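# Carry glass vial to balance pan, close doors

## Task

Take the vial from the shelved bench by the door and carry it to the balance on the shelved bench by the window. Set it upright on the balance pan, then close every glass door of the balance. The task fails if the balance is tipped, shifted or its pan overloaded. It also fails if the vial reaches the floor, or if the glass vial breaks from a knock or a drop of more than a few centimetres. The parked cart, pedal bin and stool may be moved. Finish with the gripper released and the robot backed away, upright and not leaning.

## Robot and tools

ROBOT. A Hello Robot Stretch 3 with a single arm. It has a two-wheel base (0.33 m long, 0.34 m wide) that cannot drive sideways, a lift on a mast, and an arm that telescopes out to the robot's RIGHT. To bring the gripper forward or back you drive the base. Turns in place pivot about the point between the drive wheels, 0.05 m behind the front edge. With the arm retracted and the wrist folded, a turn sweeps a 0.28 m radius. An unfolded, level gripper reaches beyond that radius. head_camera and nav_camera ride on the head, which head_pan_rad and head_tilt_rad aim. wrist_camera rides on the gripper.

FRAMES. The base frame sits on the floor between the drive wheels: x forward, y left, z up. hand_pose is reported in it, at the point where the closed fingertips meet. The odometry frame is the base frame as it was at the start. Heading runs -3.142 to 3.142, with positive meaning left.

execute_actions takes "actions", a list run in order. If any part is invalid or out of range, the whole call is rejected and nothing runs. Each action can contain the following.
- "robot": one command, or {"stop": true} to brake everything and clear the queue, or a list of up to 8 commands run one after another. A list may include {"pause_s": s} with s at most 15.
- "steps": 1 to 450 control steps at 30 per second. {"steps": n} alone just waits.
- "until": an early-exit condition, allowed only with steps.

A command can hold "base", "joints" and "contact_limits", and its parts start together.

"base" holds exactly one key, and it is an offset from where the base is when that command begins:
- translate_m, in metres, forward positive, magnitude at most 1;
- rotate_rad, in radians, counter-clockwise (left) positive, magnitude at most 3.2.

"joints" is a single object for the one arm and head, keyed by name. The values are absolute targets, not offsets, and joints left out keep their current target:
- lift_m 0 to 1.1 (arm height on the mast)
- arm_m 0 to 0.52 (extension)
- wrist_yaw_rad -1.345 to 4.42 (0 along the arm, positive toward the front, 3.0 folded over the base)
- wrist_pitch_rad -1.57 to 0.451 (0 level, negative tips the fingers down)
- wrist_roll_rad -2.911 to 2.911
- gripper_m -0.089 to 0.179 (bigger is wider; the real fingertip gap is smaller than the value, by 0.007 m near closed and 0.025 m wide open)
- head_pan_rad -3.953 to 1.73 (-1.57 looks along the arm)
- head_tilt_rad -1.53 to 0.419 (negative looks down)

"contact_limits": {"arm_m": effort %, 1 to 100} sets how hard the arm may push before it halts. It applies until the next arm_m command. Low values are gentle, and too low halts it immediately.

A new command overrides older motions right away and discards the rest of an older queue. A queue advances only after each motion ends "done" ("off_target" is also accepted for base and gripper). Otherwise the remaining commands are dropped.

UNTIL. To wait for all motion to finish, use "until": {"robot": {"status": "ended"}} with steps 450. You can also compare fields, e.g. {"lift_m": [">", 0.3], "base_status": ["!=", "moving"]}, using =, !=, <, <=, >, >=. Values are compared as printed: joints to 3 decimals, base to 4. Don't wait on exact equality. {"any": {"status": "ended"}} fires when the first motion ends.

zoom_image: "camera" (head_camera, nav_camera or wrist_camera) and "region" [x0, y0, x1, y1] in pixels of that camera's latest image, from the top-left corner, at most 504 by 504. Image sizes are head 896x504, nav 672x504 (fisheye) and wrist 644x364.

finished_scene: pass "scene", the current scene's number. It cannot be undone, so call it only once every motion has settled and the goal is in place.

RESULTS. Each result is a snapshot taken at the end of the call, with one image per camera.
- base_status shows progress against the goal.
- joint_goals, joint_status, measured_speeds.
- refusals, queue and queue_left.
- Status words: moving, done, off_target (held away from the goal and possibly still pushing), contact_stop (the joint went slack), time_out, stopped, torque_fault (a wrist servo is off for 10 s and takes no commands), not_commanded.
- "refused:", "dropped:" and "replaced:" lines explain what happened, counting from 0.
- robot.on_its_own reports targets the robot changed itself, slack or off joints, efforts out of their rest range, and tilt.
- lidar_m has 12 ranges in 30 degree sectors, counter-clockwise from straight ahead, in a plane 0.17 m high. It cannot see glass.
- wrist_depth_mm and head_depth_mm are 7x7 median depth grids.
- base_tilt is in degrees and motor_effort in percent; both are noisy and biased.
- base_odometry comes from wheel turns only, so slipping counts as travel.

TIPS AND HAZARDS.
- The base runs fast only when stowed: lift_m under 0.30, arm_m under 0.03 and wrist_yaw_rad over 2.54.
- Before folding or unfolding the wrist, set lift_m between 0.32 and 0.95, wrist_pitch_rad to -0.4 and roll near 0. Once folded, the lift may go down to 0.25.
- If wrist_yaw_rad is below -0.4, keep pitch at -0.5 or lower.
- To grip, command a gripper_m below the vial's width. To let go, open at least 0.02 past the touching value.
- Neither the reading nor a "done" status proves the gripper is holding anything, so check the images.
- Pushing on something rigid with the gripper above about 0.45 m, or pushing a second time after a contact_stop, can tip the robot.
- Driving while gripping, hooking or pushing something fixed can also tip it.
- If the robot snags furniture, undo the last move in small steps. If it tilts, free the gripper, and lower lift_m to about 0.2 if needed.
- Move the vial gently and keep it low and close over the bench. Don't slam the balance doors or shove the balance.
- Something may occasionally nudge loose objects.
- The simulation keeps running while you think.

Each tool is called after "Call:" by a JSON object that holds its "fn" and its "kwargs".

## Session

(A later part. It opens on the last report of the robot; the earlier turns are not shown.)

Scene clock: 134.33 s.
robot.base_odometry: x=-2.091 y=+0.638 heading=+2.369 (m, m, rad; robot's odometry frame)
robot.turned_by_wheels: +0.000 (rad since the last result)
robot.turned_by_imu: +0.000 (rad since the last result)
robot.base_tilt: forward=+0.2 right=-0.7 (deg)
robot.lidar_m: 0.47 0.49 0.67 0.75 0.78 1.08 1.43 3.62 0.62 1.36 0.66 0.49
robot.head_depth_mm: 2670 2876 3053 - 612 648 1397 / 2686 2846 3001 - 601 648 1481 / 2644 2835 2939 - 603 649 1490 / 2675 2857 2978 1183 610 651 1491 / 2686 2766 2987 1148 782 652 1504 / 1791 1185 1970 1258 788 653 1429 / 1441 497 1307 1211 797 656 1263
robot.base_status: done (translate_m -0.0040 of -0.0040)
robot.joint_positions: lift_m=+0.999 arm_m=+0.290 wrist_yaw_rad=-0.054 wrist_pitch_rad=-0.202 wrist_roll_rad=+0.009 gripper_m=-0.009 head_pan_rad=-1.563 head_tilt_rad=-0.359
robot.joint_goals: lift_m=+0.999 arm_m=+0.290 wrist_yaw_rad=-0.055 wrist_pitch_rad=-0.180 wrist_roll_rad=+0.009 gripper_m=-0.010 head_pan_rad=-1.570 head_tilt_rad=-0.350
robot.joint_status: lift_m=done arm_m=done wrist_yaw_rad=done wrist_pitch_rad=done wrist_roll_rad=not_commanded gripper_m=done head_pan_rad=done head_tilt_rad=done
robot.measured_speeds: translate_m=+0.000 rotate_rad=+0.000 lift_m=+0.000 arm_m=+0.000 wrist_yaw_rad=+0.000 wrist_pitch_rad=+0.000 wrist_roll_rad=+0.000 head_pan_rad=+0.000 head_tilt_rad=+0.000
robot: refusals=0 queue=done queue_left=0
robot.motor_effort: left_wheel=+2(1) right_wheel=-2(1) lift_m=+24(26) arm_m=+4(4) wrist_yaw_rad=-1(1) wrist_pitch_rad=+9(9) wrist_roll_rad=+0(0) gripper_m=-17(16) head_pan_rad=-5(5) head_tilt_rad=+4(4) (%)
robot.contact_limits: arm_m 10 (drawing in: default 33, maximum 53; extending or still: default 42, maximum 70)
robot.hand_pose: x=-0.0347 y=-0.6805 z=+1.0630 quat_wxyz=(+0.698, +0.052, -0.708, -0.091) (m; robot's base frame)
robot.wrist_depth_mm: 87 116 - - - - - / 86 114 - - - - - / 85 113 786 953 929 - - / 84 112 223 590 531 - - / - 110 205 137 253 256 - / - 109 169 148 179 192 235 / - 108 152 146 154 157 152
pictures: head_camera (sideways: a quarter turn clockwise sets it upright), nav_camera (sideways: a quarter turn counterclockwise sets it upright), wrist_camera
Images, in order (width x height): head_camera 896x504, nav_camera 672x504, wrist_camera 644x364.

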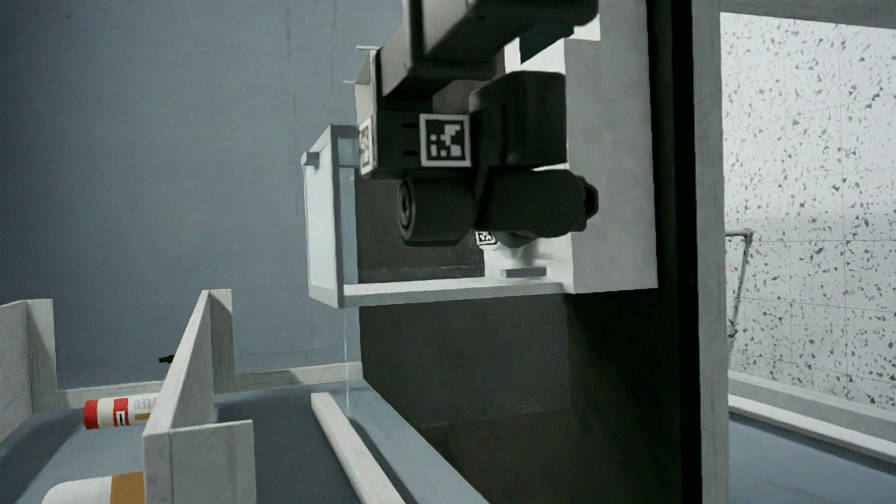

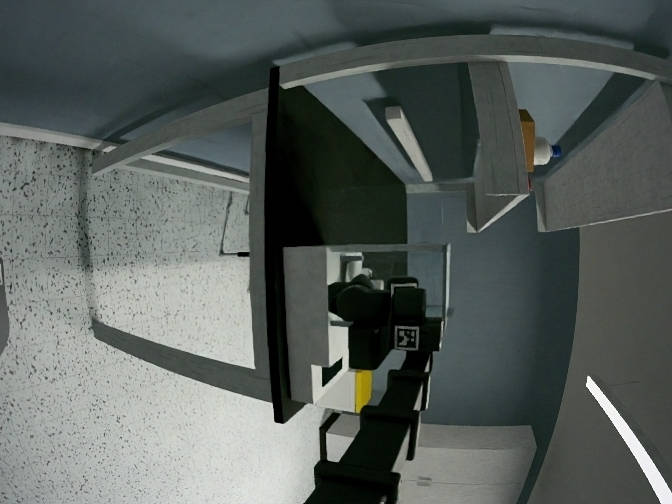

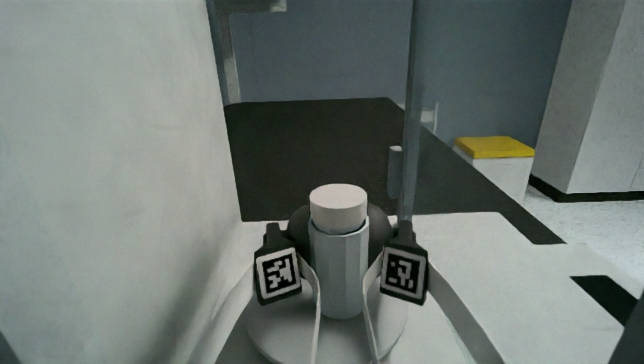

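Call:
{"fn": "execute_actions", "kwargs": {"actions": [{"robot":[{"joints":{"gripper_m":0.058}}],"steps":450,"until":{"robot":{"status":"ended"}}},{"steps":5}]}}

Scene clock: 136.70 s.
robot.base_odometry: x=-2.091 y=+0.638 heading=+2.369 (m, m, rad; robot's odometry frame)
robot.turned_by_wheels: +0.000 (rad since the last result)
robot.turned_by_imu: +0.000 (rad since the last result)
robot.base_tilt: forward=+0.3 right=-0.5 (deg)
robot.lidar_m: 0.47 0.49 0.67 0.76 0.79 1.08 1.43 3.63 0.62 1.35 0.66 0.49
robot.head_depth_mm: 2685 2843 3015 - 612 648 1402 / 2662 2822 2979 - 600 647 1490 / 2691 2857 2893 - 604 650 1491 / 2670 2839 3029 1225 609 651 1503 / 2688 2784 2947 1148 782 653 1498 / 1798 1183 1944 1252 789 654 1426 / 1429 496 1320 1200 798 657 1263
robot.base_status: done (translate_m -0.0040 of -0.0040)
robot.joint_positions: lift_m=+0.999 arm_m=+0.290 wrist_yaw_rad=-0.054 wrist_pitch_rad=-0.202 wrist_roll_rad=+0.009 gripper_m=+0.058 head_pan_rad=-1.563 head_tilt_rad=-0.359
robot.joint_goals: lift_m=+0.999 arm_m=+0.290 wrist_yaw_rad=-0.055 wrist_pitch_rad=-0.180 wrist_roll_rad=+0.009 gripper_m=+0.058 head_pan_rad=-1.570 head_tilt_rad=-0.350
robot.joint_status: lift_m=done arm_m=done wrist_yaw_rad=done wrist_pitch_rad=done wrist_roll_rad=not_commanded gripper_m=done head_pan_rad=done head_tilt_rad=done
robot.measured_speeds: translate_m=+0.000 rotate_rad=+0.000 lift_m=+0.000 arm_m=+0.000 wrist_yaw_rad=+0.000 wrist_pitch_rad=+0.000 wrist_roll_rad=+0.000 head_pan_rad=+0.000 head_tilt_rad=+0.000
robot: refusals=0 queue=done queue_left=0
robot.motor_effort: left_wheel=+2(1) right_wheel=-1(2) lift_m=+24(25) arm_m=+4(2) wrist_yaw_rad=-1(0) wrist_pitch_rad=+9(9) wrist_roll_rad=+0(0) gripper_m=+1(94) head_pan_rad=-5(5) head_tilt_rad=+4(4) (%)
robot.contact_limits: arm_m 10 (drawing in: default 33, maximum 53; extending or still: default 42, maximum 70)
robot.hand_pose: x=-0.0347 y=-0.6805 z=+1.0630 quat_wxyz=(+0.698, +0.052, -0.708, -0.091) (m; robot's base frame)
robot.wrist_depth_mm: 87 115 - - - - - / 86 114 - - - - - / 85 113 793 956 933 - - / 84 111 224 590 531 - - / - 110 191 139 263 256 - / - 109 166 153 176 192 237 / - 107 158 146 155 159 151
pictures: head_camera (sideways: a quarter turn clockwise sets it upright), nav_camera (sideways: a quarter turn counterclockwise sets it upright), wrist_camera
Images, in order (width x height): head_camera 896x504, nav_camera 672x504, wrist_camera 644x364.

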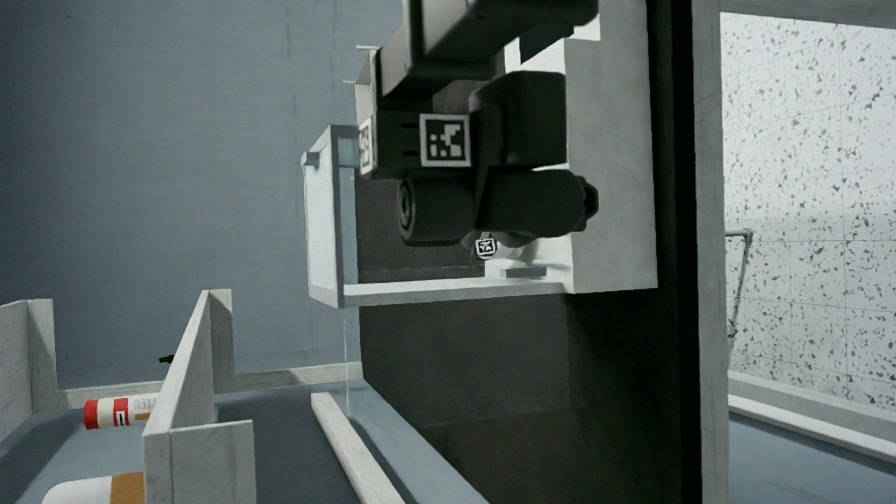

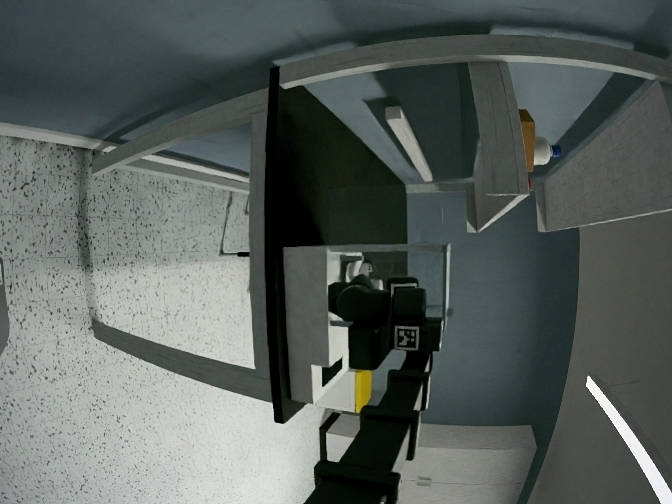

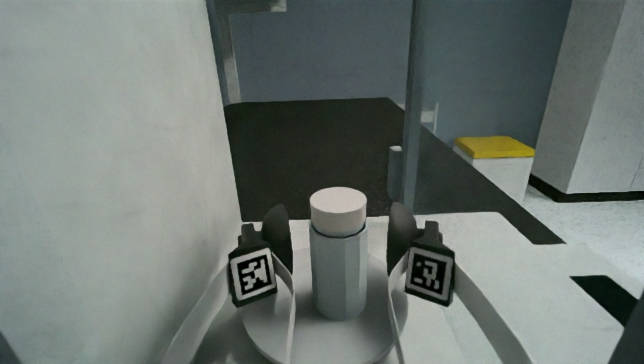

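Call:
{"fn": "execute_actions", "kwargs": {"actions": [{"robot":[{"joints":{"arm_m":0.14},"contact_limits":{"arm_m":12}},{"base":{"translate_m":0.061},"joints":{"gripper_m":0.045}}],"steps":450,"until":{"robot":{"status":"ended"}}}]}}

Scene clock: 142.93 s.
robot.base_odometry: x=-2.135 y=+0.680 heading=+2.369 (m, m, rad; robot's odometry frame)
robot.turned_by_wheels: +0.000 (rad since the last result)
robot.turned_by_imu: +0.000 (rad since the last result)
robot.base_tilt: forward=+0.3 right=-0.6 (deg)
robot.lidar_m: 0.41 0.43 0.59 0.75 0.79 1.08 1.49 3.60 0.65 1.13 0.58 0.43
robot.head_depth_mm: 2685 2808 2966 3164 - - 1480 / 2677 2885 2924 1421 - - 1485 / 2671 2836 2949 1310 - - 1490 / 2656 2876 2958 1230 777 655 1502 / 2660 1913 2996 1243 786 653 1497 / 1729 497 1766 1261 788 657 1387 / 724 498 1132 1095 795 659 1102
robot.base_status: done (translate_m +0.0610 of +0.0610)
robot.joint_positions: lift_m=+0.999 arm_m=+0.140 wrist_yaw_rad=-0.054 wrist_pitch_rad=-0.202 wrist_roll_rad=+0.009 gripper_m=+0.045 head_pan_rad=-1.563 head_tilt_rad=-0.359
robot.joint_goals: lift_m=+0.999 arm_m=+0.140 wrist_yaw_rad=-0.055 wrist_pitch_rad=-0.180 wrist_roll_rad=+0.009 gripper_m=+0.045 head_pan_rad=-1.570 head_tilt_rad=-0.350
robot.joint_status: lift_m=done arm_m=done wrist_yaw_rad=done wrist_pitch_rad=done wrist_roll_rad=not_commanded gripper_m=done head_pan_rad=done head_tilt_rad=done
robot.measured_speeds: translate_m=+0.000 rotate_rad=+0.000 lift_m=+0.000 arm_m=+0.000 wrist_yaw_rad=+0.000 wrist_pitch_rad=+0.000 wrist_roll_rad=+0.000 head_pan_rad=+0.000 head_tilt_rad=+0.000
robot: refusals=0 queue=done queue_left=0
robot.motor_effort: left_wheel=+2(6) right_wheel=-1(3) lift_m=+25(24) arm_m=-6(5) wrist_yaw_rad=+0(1) wrist_pitch_rad=+9(9) wrist_roll_rad=+0(0) gripper_m=+1(62) head_pan_rad=-4(5) head_tilt_rad=+4(3) (%)
robot.contact_limits: arm_m 12 (drawing in: default 33, maximum 53; extending or still: default 42, maximum 70)
robot.hand_pose: x=-0.0348 y=-0.5311 z=+1.0632 quat_wxyz=(+0.698, +0.052, -0.708, -0.091) (m; robot's base frame)
robot.wrist_depth_mm: 499 749 - - - - - / 475 658 - - - - - / 483 719 - 936 749 - - / 492 619 624 336 296 311 - / 454 444 443 239 261 231 254 / 353 345 343 230 232 230 235 / 287 285 280 257 251 251 249
pictures: head_camera (sideways: a quarter turn clockwise sets it upright), nav_camera (sideways: a quarter turn counterclockwise sets it upright), wrist_camera
Images, in order (width x height): head_camera 896x504, nav_camera 672x504, wrist_camera 644x364.

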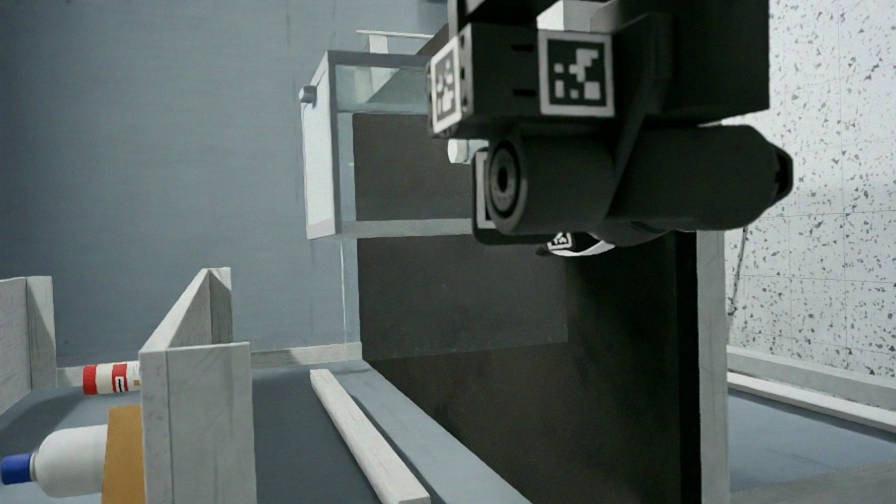

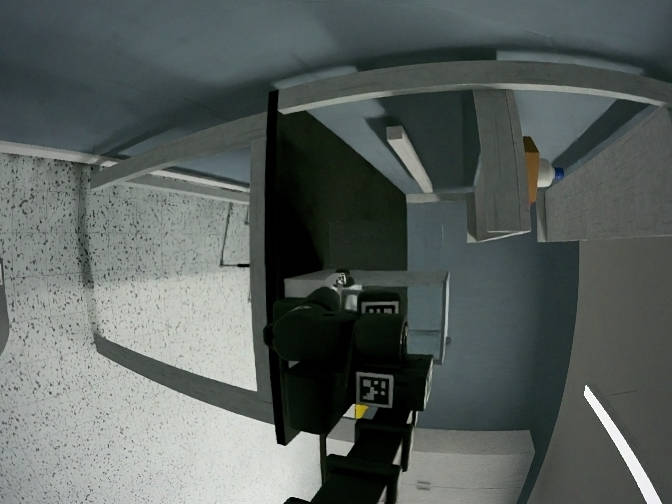

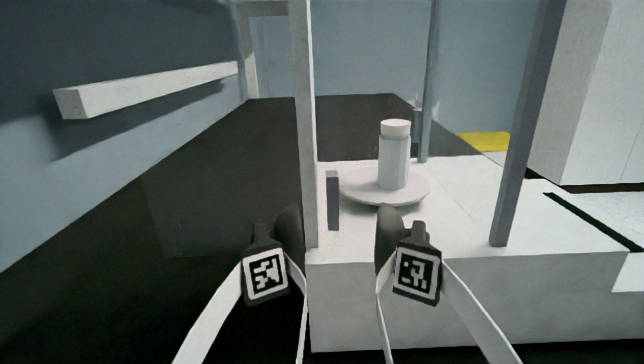

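Call:
{"fn": "execute_actions", "kwargs": {"actions": [{"robot":[{"joints":{"arm_m":0.172},"contact_limits":{"arm_m":8}}],"steps":450,"until":{"robot":{"status":"ended"}}}]}}

Scene clock: 145.67 s.
robot.base_odometry: x=-2.135 y=+0.680 heading=+2.369 (m, m, rad; robot's odometry frame)
robot.turned_by_wheels: +0.000 (rad since the last result)
robot.turned_by_imu: +0.000 (rad since the last result)
robot.base_tilt: forward=+0.4 right=-0.7 (deg)
robot.lidar_m: 0.41 0.43 0.59 0.76 0.78 1.08 1.49 3.64 0.65 1.13 0.58 0.43
robot.head_depth_mm: 2707 2838 3042 3132 - 1734 1481 / 2675 2841 2923 - - 1692 1490 / 2681 2865 2977 1441 - 1709 1499 / 2653 2831 2972 1227 760 652 1505 / 2682 1902 2933 1244 782 654 1499 / 1729 497 1760 1267 792 656 1391 / 723 499 1133 1096 798 657 1106
robot.base_status: done (translate_m +0.0610 of +0.0610)
robot.joint_positions: lift_m=+0.999 arm_m=+0.171 wrist_yaw_rad=-0.053 wrist_pitch_rad=-0.203 wrist_roll_rad=+0.009 gripper_m=+0.045 head_pan_rad=-1.563 head_tilt_rad=-0.359
robot.joint_goals: lift_m=+0.999 arm_m=+0.172 wrist_yaw_rad=-0.055 wrist_pitch_rad=-0.180 wrist_roll_rad=+0.009 gripper_m=+0.045 head_pan_rad=-1.570 head_tilt_rad=-0.350
robot.joint_status: lift_m=done arm_m=done wrist_yaw_rad=done wrist_pitch_rad=done wrist_roll_rad=not_commanded gripper_m=done head_pan_rad=done head_tilt_rad=done
robot.measured_speeds: translate_m=+0.000 rotate_rad=+0.000 lift_m=+0.000 arm_m=+0.000 wrist_yaw_rad=+0.000 wrist_pitch_rad=+0.000 wrist_roll_rad=+0.000 head_pan_rad=+0.000 head_tilt_rad=+0.000
robot: refusals=0 queue=done queue_left=0
robot.motor_effort: left_wheel=+2(2) right_wheel=-1(2) lift_m=+24(24) arm_m=+7(9) wrist_yaw_rad=-2(2) wrist_pitch_rad=+9(10) wrist_roll_rad=-1(0) gripper_m=+0(0) head_pan_rad=-4(5) head_tilt_rad=+3(4) (%)
robot.contact_limits: arm_m 8 (drawing in: default 33, maximum 53; extending or still: default 42, maximum 70)
robot.hand_pose: x=-0.0345 y=-0.5622 z=+1.0628 quat_wxyz=(+0.698, +0.053, -0.708, -0.091) (m; robot's base frame)
robot.wrist_depth_mm: 499 736 - - - - - / 460 650 - - - - - / 466 720 - 851 813 - - / 492 614 608 372 270 329 - / 454 444 439 227 249 231 252 / 352 350 342 201 196 197 197 / 287 283 277 210 207 209 209
pictures: head_camera (sideways: a quarter turn clockwise sets it upright), nav_camera (sideways: a quarter turn counterclockwise sets it upright), wrist_camera
Images, in order (width x height): head_camera 896x504, nav_camera 672x504, wrist_camera 644x364.

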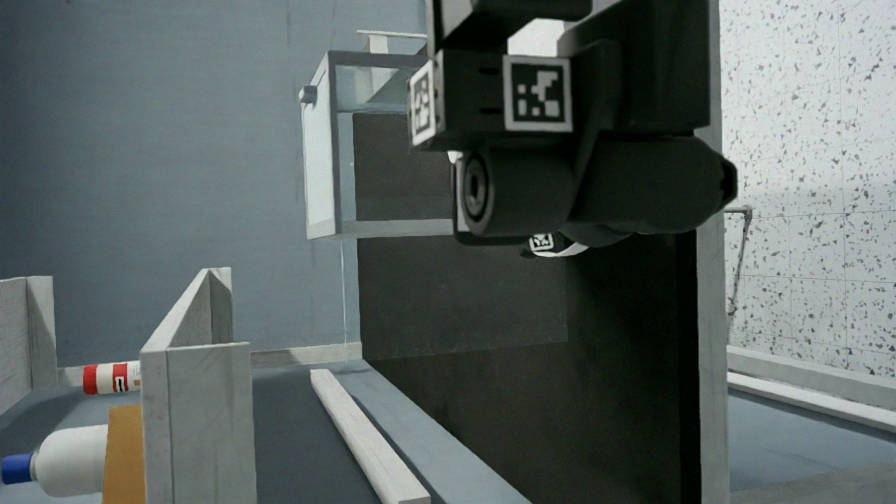

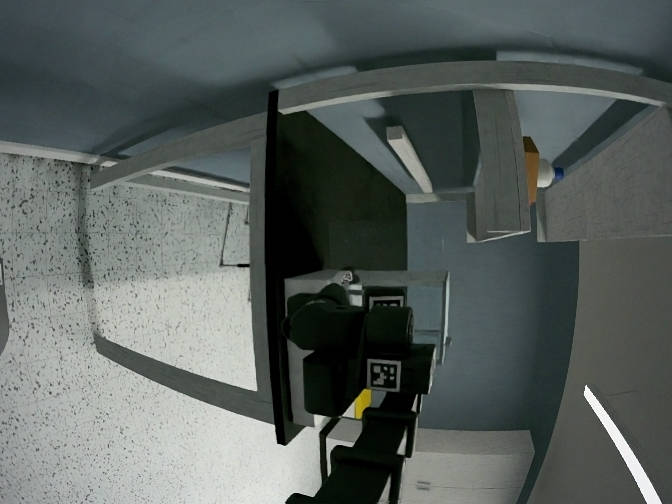

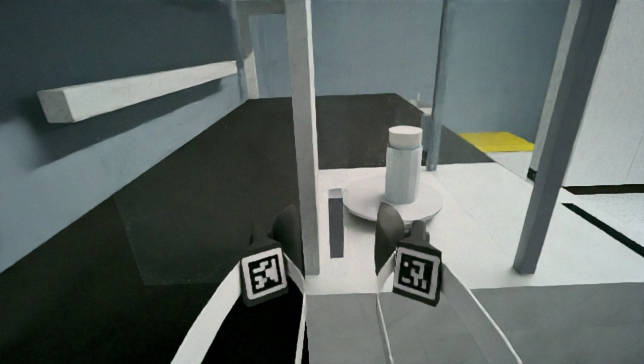

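Call:
{"fn": "execute_actions", "kwargs": {"actions": [{"robot":[{"joints":{"arm_m":0.168,"lift_m":1.004},"contact_limits":{"arm_m":12}},{"base":{"translate_m":-0.07}}],"steps":450,"until":{"robot":{"status":"ended"}}}]}}

Scene clock: 150.43 s.
robot.base_odometry: x=-2.085 y=+0.631 heading=+2.369 (m, m, rad; robot's odometry frame)
robot.turned_by_wheels: +0.000 (rad since the last result)
robot.turned_by_imu: +0.000 (rad since the last result)
robot.base_tilt: forward=+0.3 right=-0.6 (deg)
robot.lidar_m: 0.48 0.50 0.68 0.76 0.79 1.08 1.42 3.64 0.62 1.39 0.68 0.50
robot.head_depth_mm: 2682 2804 3040 3146 - 1688 1381 / 2630 2829 2999 - - 1692 1478 / 2652 2867 2948 1445 - 1702 1493 / 2662 2843 2943 1335 609 652 1511 / 2670 2770 2939 1065 745 654 1501 / 1793 1626 1988 1254 789 653 1432 / 1463 497 1338 1227 799 658 1288
robot.base_status: done (translate_m -0.0700 of -0.0700)
robot.joint_positions: lift_m=+1.004 arm_m=+0.168 wrist_yaw_rad=-0.050 wrist_pitch_rad=-0.202 wrist_roll_rad=+0.009 gripper_m=+0.045 head_pan_rad=-1.563 head_tilt_rad=-0.359
robot.joint_goals: lift_m=+1.004 arm_m=+0.168 wrist_yaw_rad=-0.055 wrist_pitch_rad=-0.180 wrist_roll_rad=+0.009 gripper_m=+0.045 head_pan_rad=-1.570 head_tilt_rad=-0.350
robot.joint_status: lift_m=done arm_m=done wrist_yaw_rad=done wrist_pitch_rad=done wrist_roll_rad=not_commanded gripper_m=done head_pan_rad=done head_tilt_rad=done
robot.measured_speeds: translate_m=+0.000 rotate_rad=+0.000 lift_m=+0.000 arm_m=+0.000 wrist_yaw_rad=+0.000 wrist_pitch_rad=+0.000 wrist_roll_rad=+0.000 head_pan_rad=+0.000 head_tilt_rad=+0.000
robot: refusals=0 queue=done queue_left=0
robot.motor_effort: left_wheel=+3(3) right_wheel=-3(11) lift_m=+46(47) arm_m=-6(7) wrist_yaw_rad=-4(4) wrist_pitch_rad=+9(12) wrist_roll_rad=+0(0) gripper_m=-1(1) head_pan_rad=-6(5) head_tilt_rad=+4(4) (%)
robot.contact_limits: arm_m 12 (drawing in: default 33, maximum 53; extending or still: default 42, maximum 70)
robot.hand_pose: x=-0.0337 y=-0.5591 z=+1.0672 quat_wxyz=(+0.698, +0.054, -0.708, -0.089) (m; robot's base frame)
robot.wrist_depth_mm: 574 691 263 - - - - / 534 677 257 - - - - / 553 770 251 958 758 - - / 558 634 245 280 329 - - / 457 454 240 248 255 282 - / 357 354 209 203 200 201 246 / 293 289 209 210 211 213 217
pictures: head_camera (sideways: a quarter turn clockwise sets it upright), nav_camera (sideways: a quarter turn counterclockwise sets it upright), wrist_camera
Images, in order (width x height): head_camera 896x504, nav_camera 672x504, wrist_camera 644x364.

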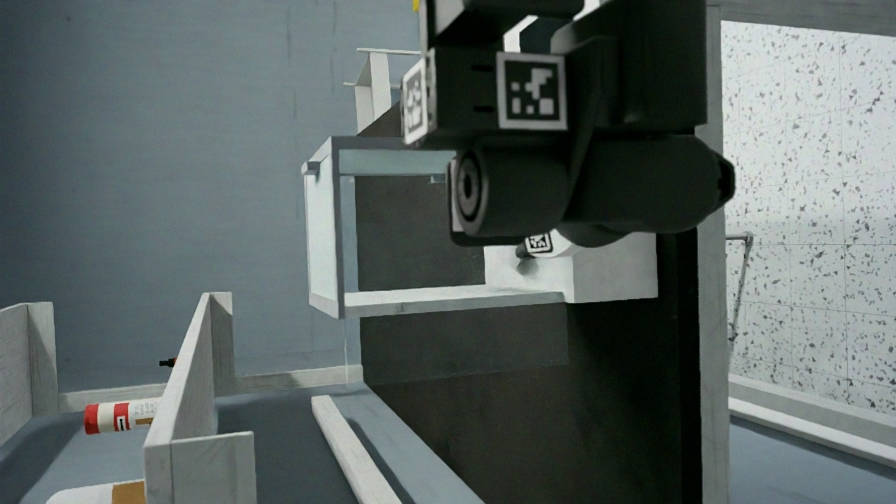

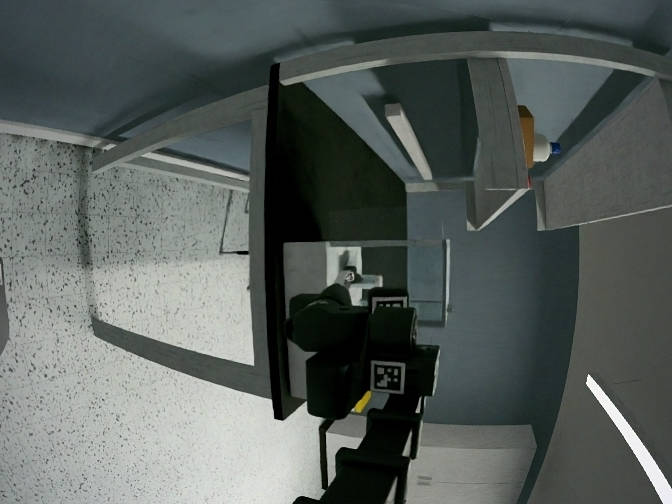

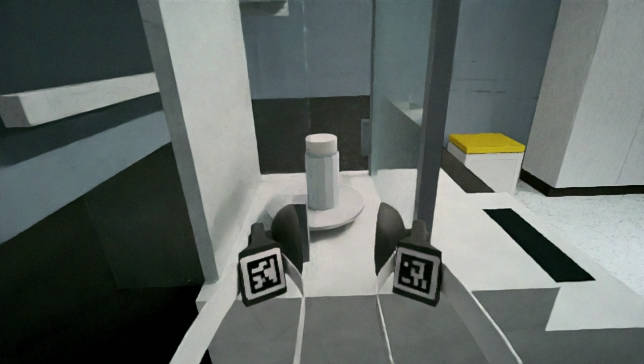

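Call:
{"fn": "execute_actions", "kwargs": {"actions": [{"robot":[{"base":{"translate_m":-0.057},"joints":{"head_pan_rad":-1.4}}],"steps":450,"until":{"robot":{"status":"ended"}}}]}}

Scene clock: 154.00 s.
robot.base_odometry: x=-2.044 y=+0.592 heading=+2.369 (m, m, rad; robot's odometry frame)
robot.turned_by_wheels: +0.000 (rad since the last result)
robot.turned_by_imu: +0.000 (rad since the last result)
robot.base_tilt: forward=+0.3 right=-0.6 (deg)
robot.lidar_m: 0.54 0.56 0.77 0.76 0.79 1.08 1.36 3.63 0.60 1.42 0.72 0.56
robot.head_depth_mm: 2559 2735 2875 1404 - 1682 1481 / 2628 2771 2878 1357 - 1684 1486 / 2668 2840 2937 1211 604 647 1497 / 2503 2521 2548 724 624 662 1499 / 1758 1662 1854 1241 785 679 1467 / 1351 530 1330 1250 786 696 1350 / 970 529 1067 1033 798 772 1095
robot.base_status: done (translate_m -0.0570 of -0.0570)
robot.joint_positions: lift_m=+1.004 arm_m=+0.168 wrist_yaw_rad=-0.050 wrist_pitch_rad=-0.202 wrist_roll_rad=+0.009 gripper_m=+0.045 head_pan_rad=-1.407 head_tilt_rad=-0.359
robot.joint_goals: lift_m=+1.004 arm_m=+0.168 wrist_yaw_rad=-0.055 wrist_pitch_rad=-0.180 wrist_roll_rad=+0.009 gripper_m=+0.045 head_pan_rad=-1.400 head_tilt_rad=-0.350
robot.joint_status: lift_m=done arm_m=done wrist_yaw_rad=done wrist_pitch_rad=done wrist_roll_rad=not_commanded gripper_m=done head_pan_rad=done head_tilt_rad=done
robot.measured_speeds: translate_m=+0.000 rotate_rad=+0.000 lift_m=+0.000 arm_m=+0.000 wrist_yaw_rad=+0.000 wrist_pitch_rad=+0.000 wrist_roll_rad=+0.000 head_pan_rad=+0.000 head_tilt_rad=+0.000
robot: refusals=0 queue=done queue_left=0
robot.motor_effort: left_wheel=+2(4) right_wheel=-3(8) lift_m=+46(46) arm_m=-6(6) wrist_yaw_rad=-5(4) wrist_pitch_rad=+9(9) wrist_roll_rad=-1(0) gripper_m=-1(1) head_pan_rad=+5(27) head_tilt_rad=+4(4) (%)
robot.contact_limits: arm_m 12 (drawing in: default 33, maximum 53; extending or still: default 42, maximum 70)
robot.hand_pose: x=-0.0337 y=-0.5591 z=+1.0673 quat_wxyz=(+0.698, +0.054, -0.708, -0.089) (m; robot's base frame)
robot.wrist_depth_mm: 165 226 - - - - - / 173 224 - - - - - / 565 220 - 887 - - - / 589 219 304 332 547 - - / 466 232 265 245 295 - - / 357 211 208 201 200 249 - / 291 212 209 210 211 217 -
pictures: head_camera (sideways: a quarter turn clockwise sets it upright), nav_camera (sideways: a quarter turn counterclockwise sets it upright), wrist_camera
Images, in order (width x height): head_camera 896x504, nav_camera 672x504, wrist_camera 644x364.

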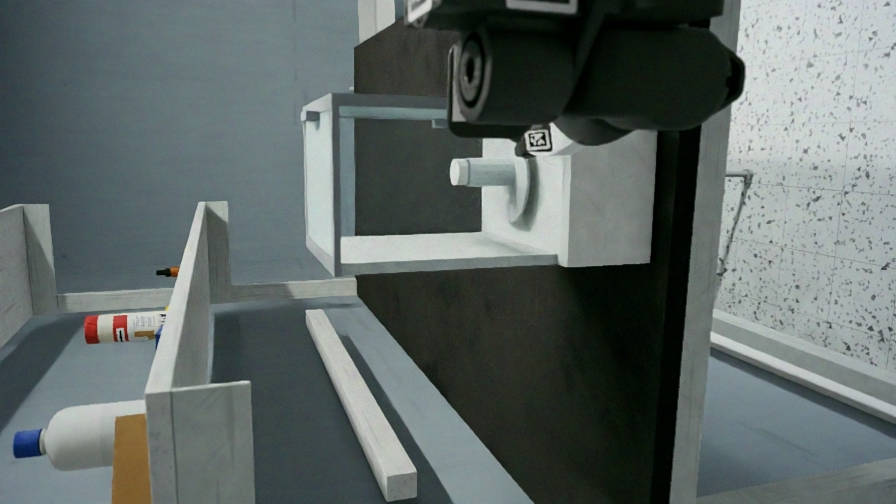

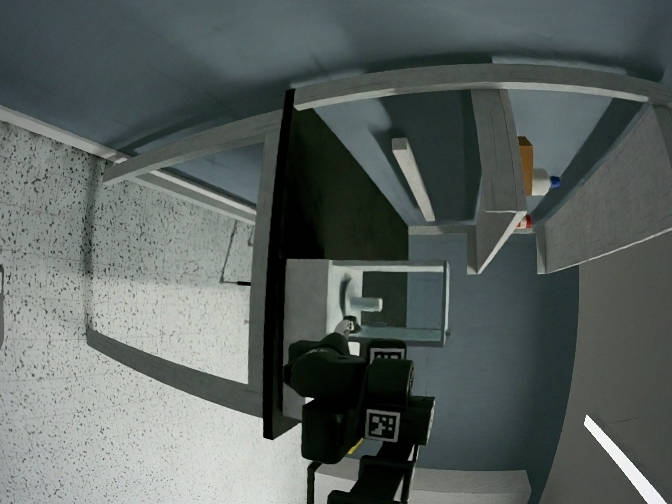

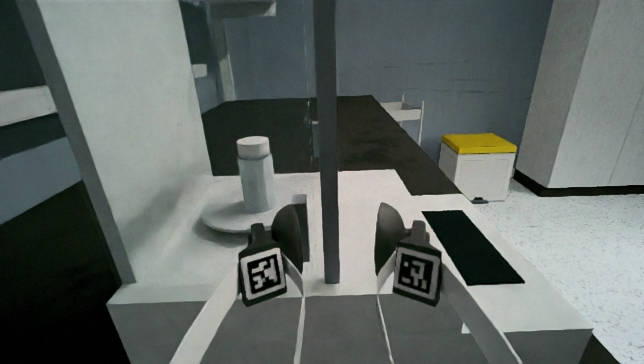

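Call:
{"fn": "execute_actions", "kwargs": {"actions": [{"robot":[{"base":{"translate_m":-0.008}}],"steps":450,"until":{"robot":{"status":"ended"}}}]}}

Scene clock: 156.97 s.
robot.base_odometry: x=-2.038 y=+0.586 heading=+2.369 (m, m, rad; robot's odometry frame)
robot.turned_by_wheels: +0.000 (rad since the last result)
robot.turned_by_imu: +0.000 (rad since the last result)
robot.base_tilt: forward=+0.3 right=-0.6 (deg)
robot.lidar_m: 0.55 0.57 0.78 0.76 0.79 1.08 1.36 3.63 0.60 0.62 0.72 0.57
robot.head_depth_mm: 2571 2725 2926 1407 - 1679 1483 / 2613 2775 2869 1289 - 1695 1487 / 2669 2834 2924 1205 606 648 1489 / 2533 2561 2605 785 616 662 1503 / 1767 1688 1965 1249 784 677 1467 / 1377 535 1325 1258 792 696 1334 / 780 529 1085 1047 797 1015 1111
robot.base_status: done (translate_m -0.0080 of -0.0080)
robot.joint_positions: lift_m=+1.004 arm_m=+0.168 wrist_yaw_rad=-0.050 wrist_pitch_rad=-0.202 wrist_roll_rad=+0.009 gripper_m=+0.045 head_pan_rad=-1.407 head_tilt_rad=-0.359
robot.joint_goals: lift_m=+1.004 arm_m=+0.168 wrist_yaw_rad=-0.055 wrist_pitch_rad=-0.180 wrist_roll_rad=+0.009 gripper_m=+0.045 head_pan_rad=-1.400 head_tilt_rad=-0.350
robot.joint_status: lift_m=done arm_m=done wrist_yaw_rad=done wrist_pitch_rad=done wrist_roll_rad=not_commanded gripper_m=done head_pan_rad=done head_tilt_rad=done
robot.measured_speeds: translate_m=+0.000 rotate_rad=+0.000 lift_m=+0.000 arm_m=+0.000 wrist_yaw_rad=+0.000 wrist_pitch_rad=+0.000 wrist_roll_rad=+0.000 head_pan_rad=+0.000 head_tilt_rad=+0.000
robot: refusals=0 queue=done queue_left=0
robot.motor_effort: left_wheel=+2(4) right_wheel=-3(9) lift_m=+46(46) arm_m=-5(5) wrist_yaw_rad=-4(4) wrist_pitch_rad=+9(9) wrist_roll_rad=+0(0) gripper_m=+0(1) head_pan_rad=+5(5) head_tilt_rad=+4(4) (%)
robot.contact_limits: arm_m 12 (drawing in: default 33, maximum 53; extending or still: default 42, maximum 70)
robot.hand_pose: x=-0.0337 y=-0.5591 z=+1.0673 quat_wxyz=(+0.698, +0.054, -0.708, -0.089) (m; robot's base frame)
robot.wrist_depth_mm: 170 240 - - - - - / 174 238 - - - - - / 183 234 - 889 - - - / 568 233 311 333 544 - - / 464 230 255 244 315 - - / 358 210 207 201 200 249 - / 293 209 209 211 212 216 -
pictures: head_camera (sideways: a quarter turn clockwise sets it upright), nav_camera (sideways: a quarter turn counterclockwise sets it upright), wrist_camera
Images, in order (width x height): head_camera 896x504, nav_camera 672x504, wrist_camera 644x364.

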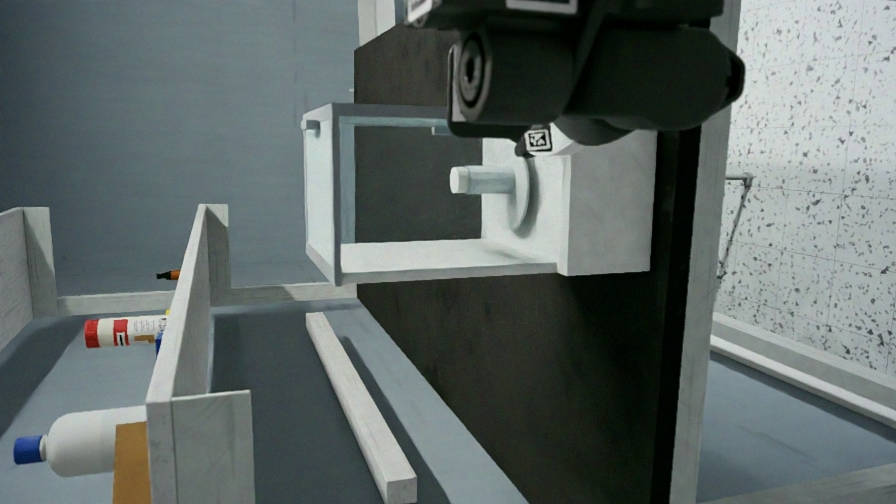

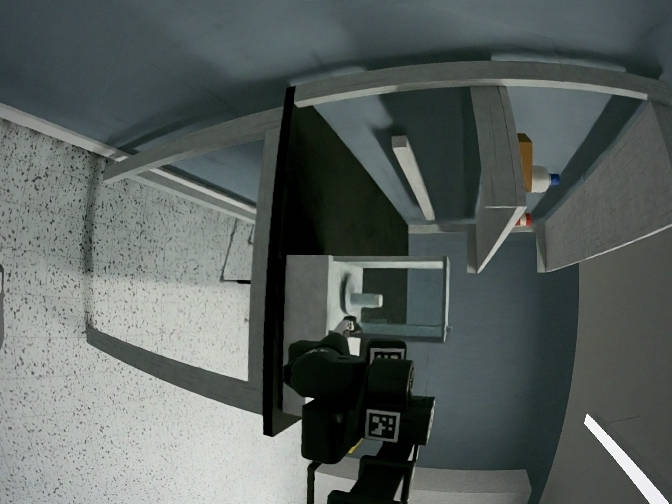

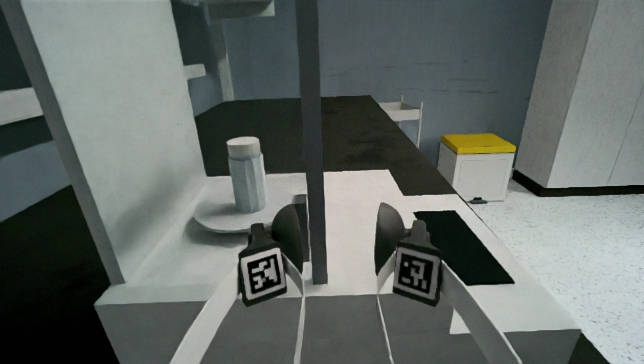

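No stop felt yet; a bit more.

Call:
{"fn": "execute_actions", "kwargs": {"actions": [{"robot":[{"base":{"translate_m":-0.003}}],"steps":450,"until":{"robot":{"status":"ended"}}}]}}

Scene clock: 158.63 s.
robot.base_odometry: x=-2.036 y=+0.584 heading=+2.369 (m, m, rad; robot's odometry frame)
robot.turned_by_wheels: +0.000 (rad since the last result)
robot.turned_by_imu: +0.000 (rad since the last result)
robot.base_tilt: forward=+0.4 right=-0.7 (deg)
robot.lidar_m: 0.55 0.57 0.78 0.76 0.79 1.08 1.35 3.62 0.60 0.61 0.72 0.57
robot.head_depth_mm: 2586 2784 2882 1402 - 1683 1483 / 2626 2759 2881 1359 - 1693 1486 / 2679 2831 2933 1213 606 647 1494 / 2549 2592 2599 696 614 664 1502 / 1763 1675 1972 1243 783 681 1460 / 1392 557 1330 1259 790 696 1339 / 781 529 1088 1055 798 1025 1116
robot.base_status: done (translate_m -0.0030 of -0.0030)
robot.joint_positions: lift_m=+1.004 arm_m=+0.168 wrist_yaw_rad=-0.049 wrist_pitch_rad=-0.202 wrist_roll_rad=+0.009 gripper_m=+0.045 head_pan_rad=-1.407 head_tilt_rad=-0.359
robot.joint_goals: lift_m=+1.004 arm_m=+0.168 wrist_yaw_rad=-0.055 wrist_pitch_rad=-0.180 wrist_roll_rad=+0.009 gripper_m=+0.045 head_pan_rad=-1.400 head_tilt_rad=-0.350
robot.joint_status: lift_m=done arm_m=done wrist_yaw_rad=done wrist_pitch_rad=done wrist_roll_rad=not_commanded gripper_m=done head_pan_rad=done head_tilt_rad=done
robot.measured_speeds: translate_m=+0.000 rotate_rad=+0.000 lift_m=+0.000 arm_m=+0.000 wrist_yaw_rad=+0.000 wrist_pitch_rad=+0.000 wrist_roll_rad=+0.000 head_pan_rad=+0.000 head_tilt_rad=+0.000
robot: refusals=0 queue=done queue_left=0
robot.motor_effort: left_wheel=+3(6) right_wheel=-6(10) lift_m=+46(46) arm_m=-6(6) wrist_yaw_rad=-4(5) wrist_pitch_rad=+9(9) wrist_roll_rad=+0(0) gripper_m=-2(1) head_pan_rad=+5(4) head_tilt_rad=+3(4) (%)
robot.contact_limits: arm_m 12 (drawing in: default 33, maximum 53; extending or still: default 42, maximum 70)
robot.hand_pose: x=-0.0334 y=-0.5592 z=+1.0673 quat_wxyz=(+0.699, +0.054, -0.708, -0.089) (m; robot's base frame)
robot.wrist_depth_mm: 173 245 - - - - - / 177 241 - - - - - / 185 239 - 970 - - - / 569 236 307 356 586 - - / 464 232 262 246 317 - - / 357 209 207 200 200 250 - / 291 209 210 210 212 216 -
pictures: head_camera (sideways: a quarter turn clockwise sets it upright), nav_camera (sideways: a quarter turn counterclockwise sets it upright), wrist_camera
Images, in order (width x height): head_camera 896x504, nav_camera 672x504, wrist_camera 644x364.

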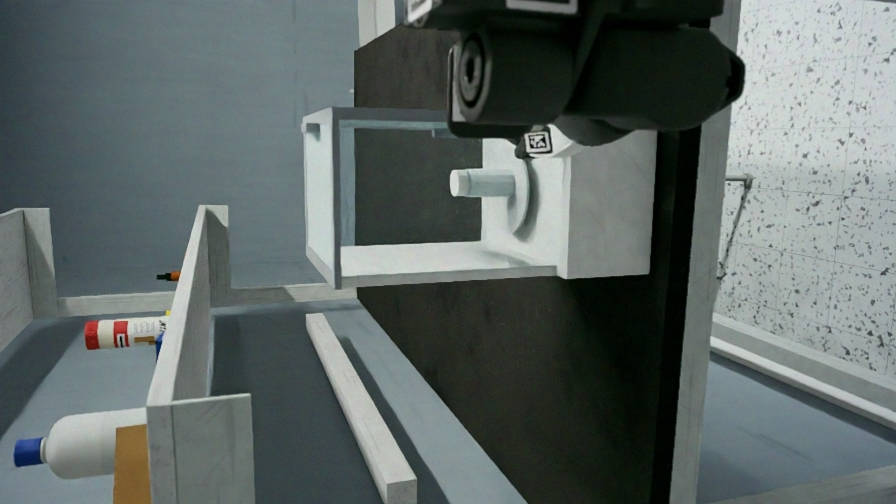

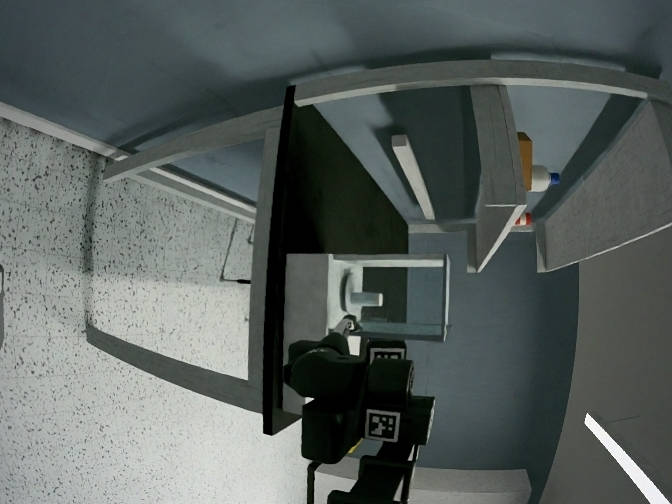

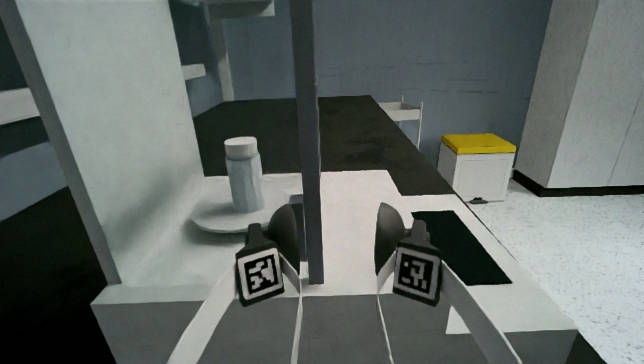

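Finger deflects: stop reached. Release and retract.

Call:
{"fn": "execute_actions", "kwargs": {"actions": [{"robot":[{"joints":{"gripper_m":0.065}},{"joints":{"arm_m":0.0}}],"steps":450,"until":{"robot":{"status":"ended"}}}]}}

Call:
{"fn": "zoom_image", "kwargs": {"camera": "head_camera", "region": [280, 60, 600, 320]}}

Scene clock: 163.37 s.
robot.base_odometry: x=-2.036 y=+0.584 heading=+2.369 (m, m, rad; robot's odometry frame)
robot.turned_by_wheels: +0.000 (rad since the last result)
robot.turned_by_imu: +0.000 (rad since the last result)
robot.base_tilt: forward=+0.3 right=-0.6 (deg)
robot.lidar_m: 0.55 0.57 0.78 0.75 0.79 1.08 1.35 3.61 0.59 0.61 0.72 0.57
robot.head_depth_mm: 2564 2722 2892 1185 633 - - / 2607 2810 2845 1098 589 - - / 2663 2804 2935 1214 609 651 1499 / 2562 2564 2609 696 615 664 1497 / 1761 1706 1972 1243 785 680 1459 / 1388 556 1339 1256 790 696 1336 / 781 531 1093 1054 796 1019 1116
robot.base_status: done (translate_m -0.0030 of -0.0030)
robot.joint_positions: lift_m=+1.004 arm_m=+0.001 wrist_yaw_rad=-0.054 wrist_pitch_rad=-0.202 wrist_roll_rad=+0.009 gripper_m=+0.065 head_pan_rad=-1.407 head_tilt_rad=-0.359
robot.joint_goals: lift_m=+1.004 arm_m=+0.000 wrist_yaw_rad=-0.055 wrist_pitch_rad=-0.180 wrist_roll_rad=+0.009 gripper_m=+0.065 head_pan_rad=-1.400 head_tilt_rad=-0.350
robot.joint_status: lift_m=done arm_m=done wrist_yaw_rad=done wrist_pitch_rad=done wrist_roll_rad=not_commanded gripper_m=done head_pan_rad=done head_tilt_rad=done
robot.measured_speeds: translate_m=+0.000 rotate_rad=+0.000 lift_m=+0.000 arm_m=+0.000 wrist_yaw_rad=+0.000 wrist_pitch_rad=+0.000 wrist_roll_rad=+0.000 head_pan_rad=+0.000 head_tilt_rad=+0.000
robot: refusals=0 queue=done queue_left=0
robot.motor_effort: left_wheel=+2(3) right_wheel=-3(6) lift_m=+46(46) arm_m=-6(6) wrist_yaw_rad=+0(5) wrist_pitch_rad=+9(9) wrist_roll_rad=+0(1) gripper_m=+0(84) head_pan_rad=+6(5) head_tilt_rad=+4(3) (%)
robot.hand_pose: x=-0.0347 y=-0.3918 z=+1.0674 quat_wxyz=(+0.698, +0.052, -0.708, -0.091) (m; robot's base frame)
robot.wrist_depth_mm: 667 852 - - - - - / 622 843 - - - - - / 639 892 425 969 - - - / 606 643 371 360 441 - - / 469 456 373 378 373 - - / 394 390 385 414 425 - - / 501 869 - - 482 - -
pictures: head_camera (sideways: a quarter turn clockwise sets it upright), nav_camera (sideways: a quarter turn counterclockwise sets it upright), wrist_camera
Images, in order (width x height): head_camera 896x504, nav_camera 672x504, wrist_camera 644x364.

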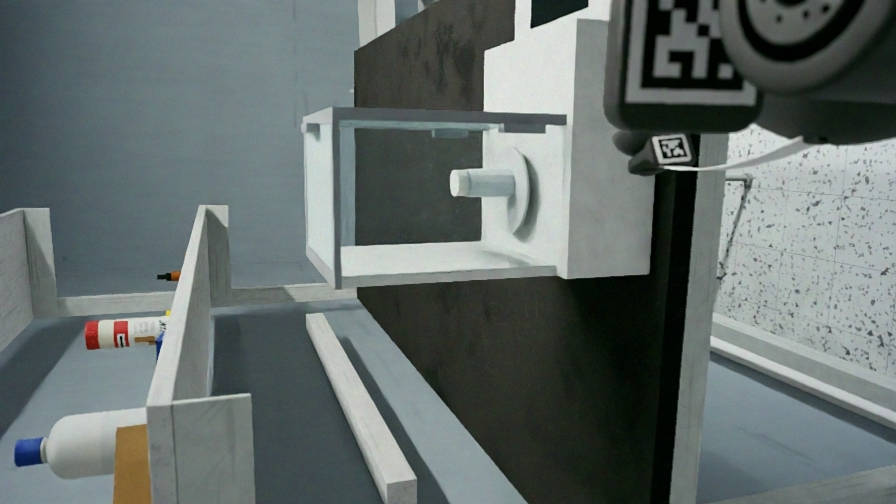

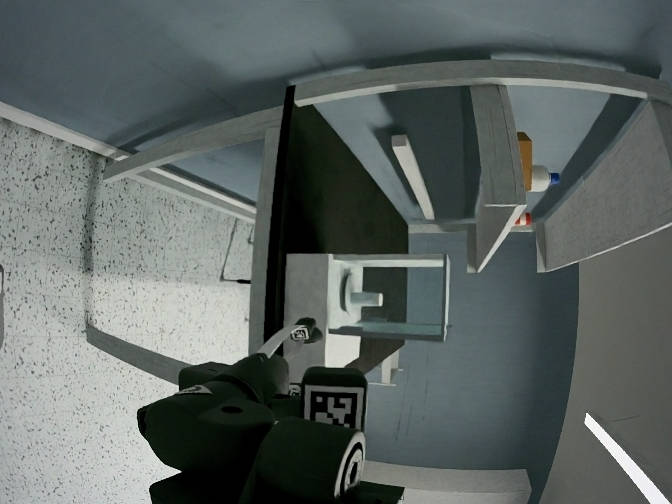

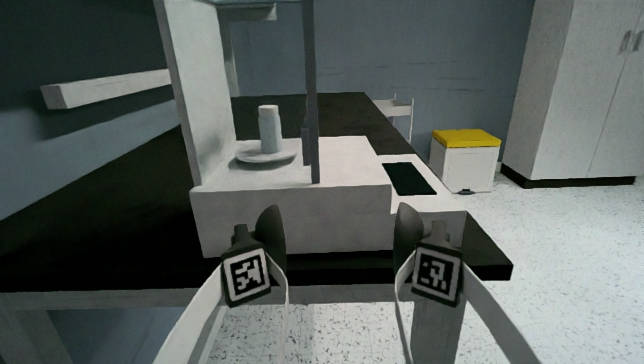

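Region (280, 60, 600, 320) of head_camera's 896x504 image, scaled by 1.575, with more detail than that image has; it fills the top 410 rows of this view, and the rest is white.

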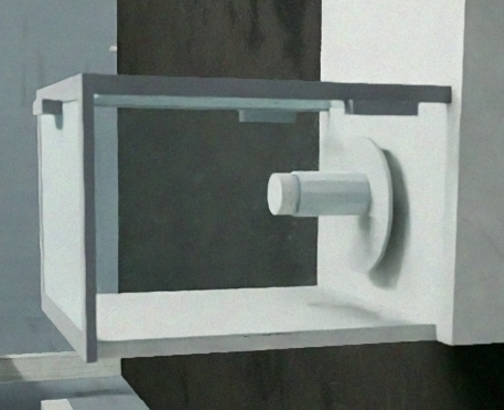

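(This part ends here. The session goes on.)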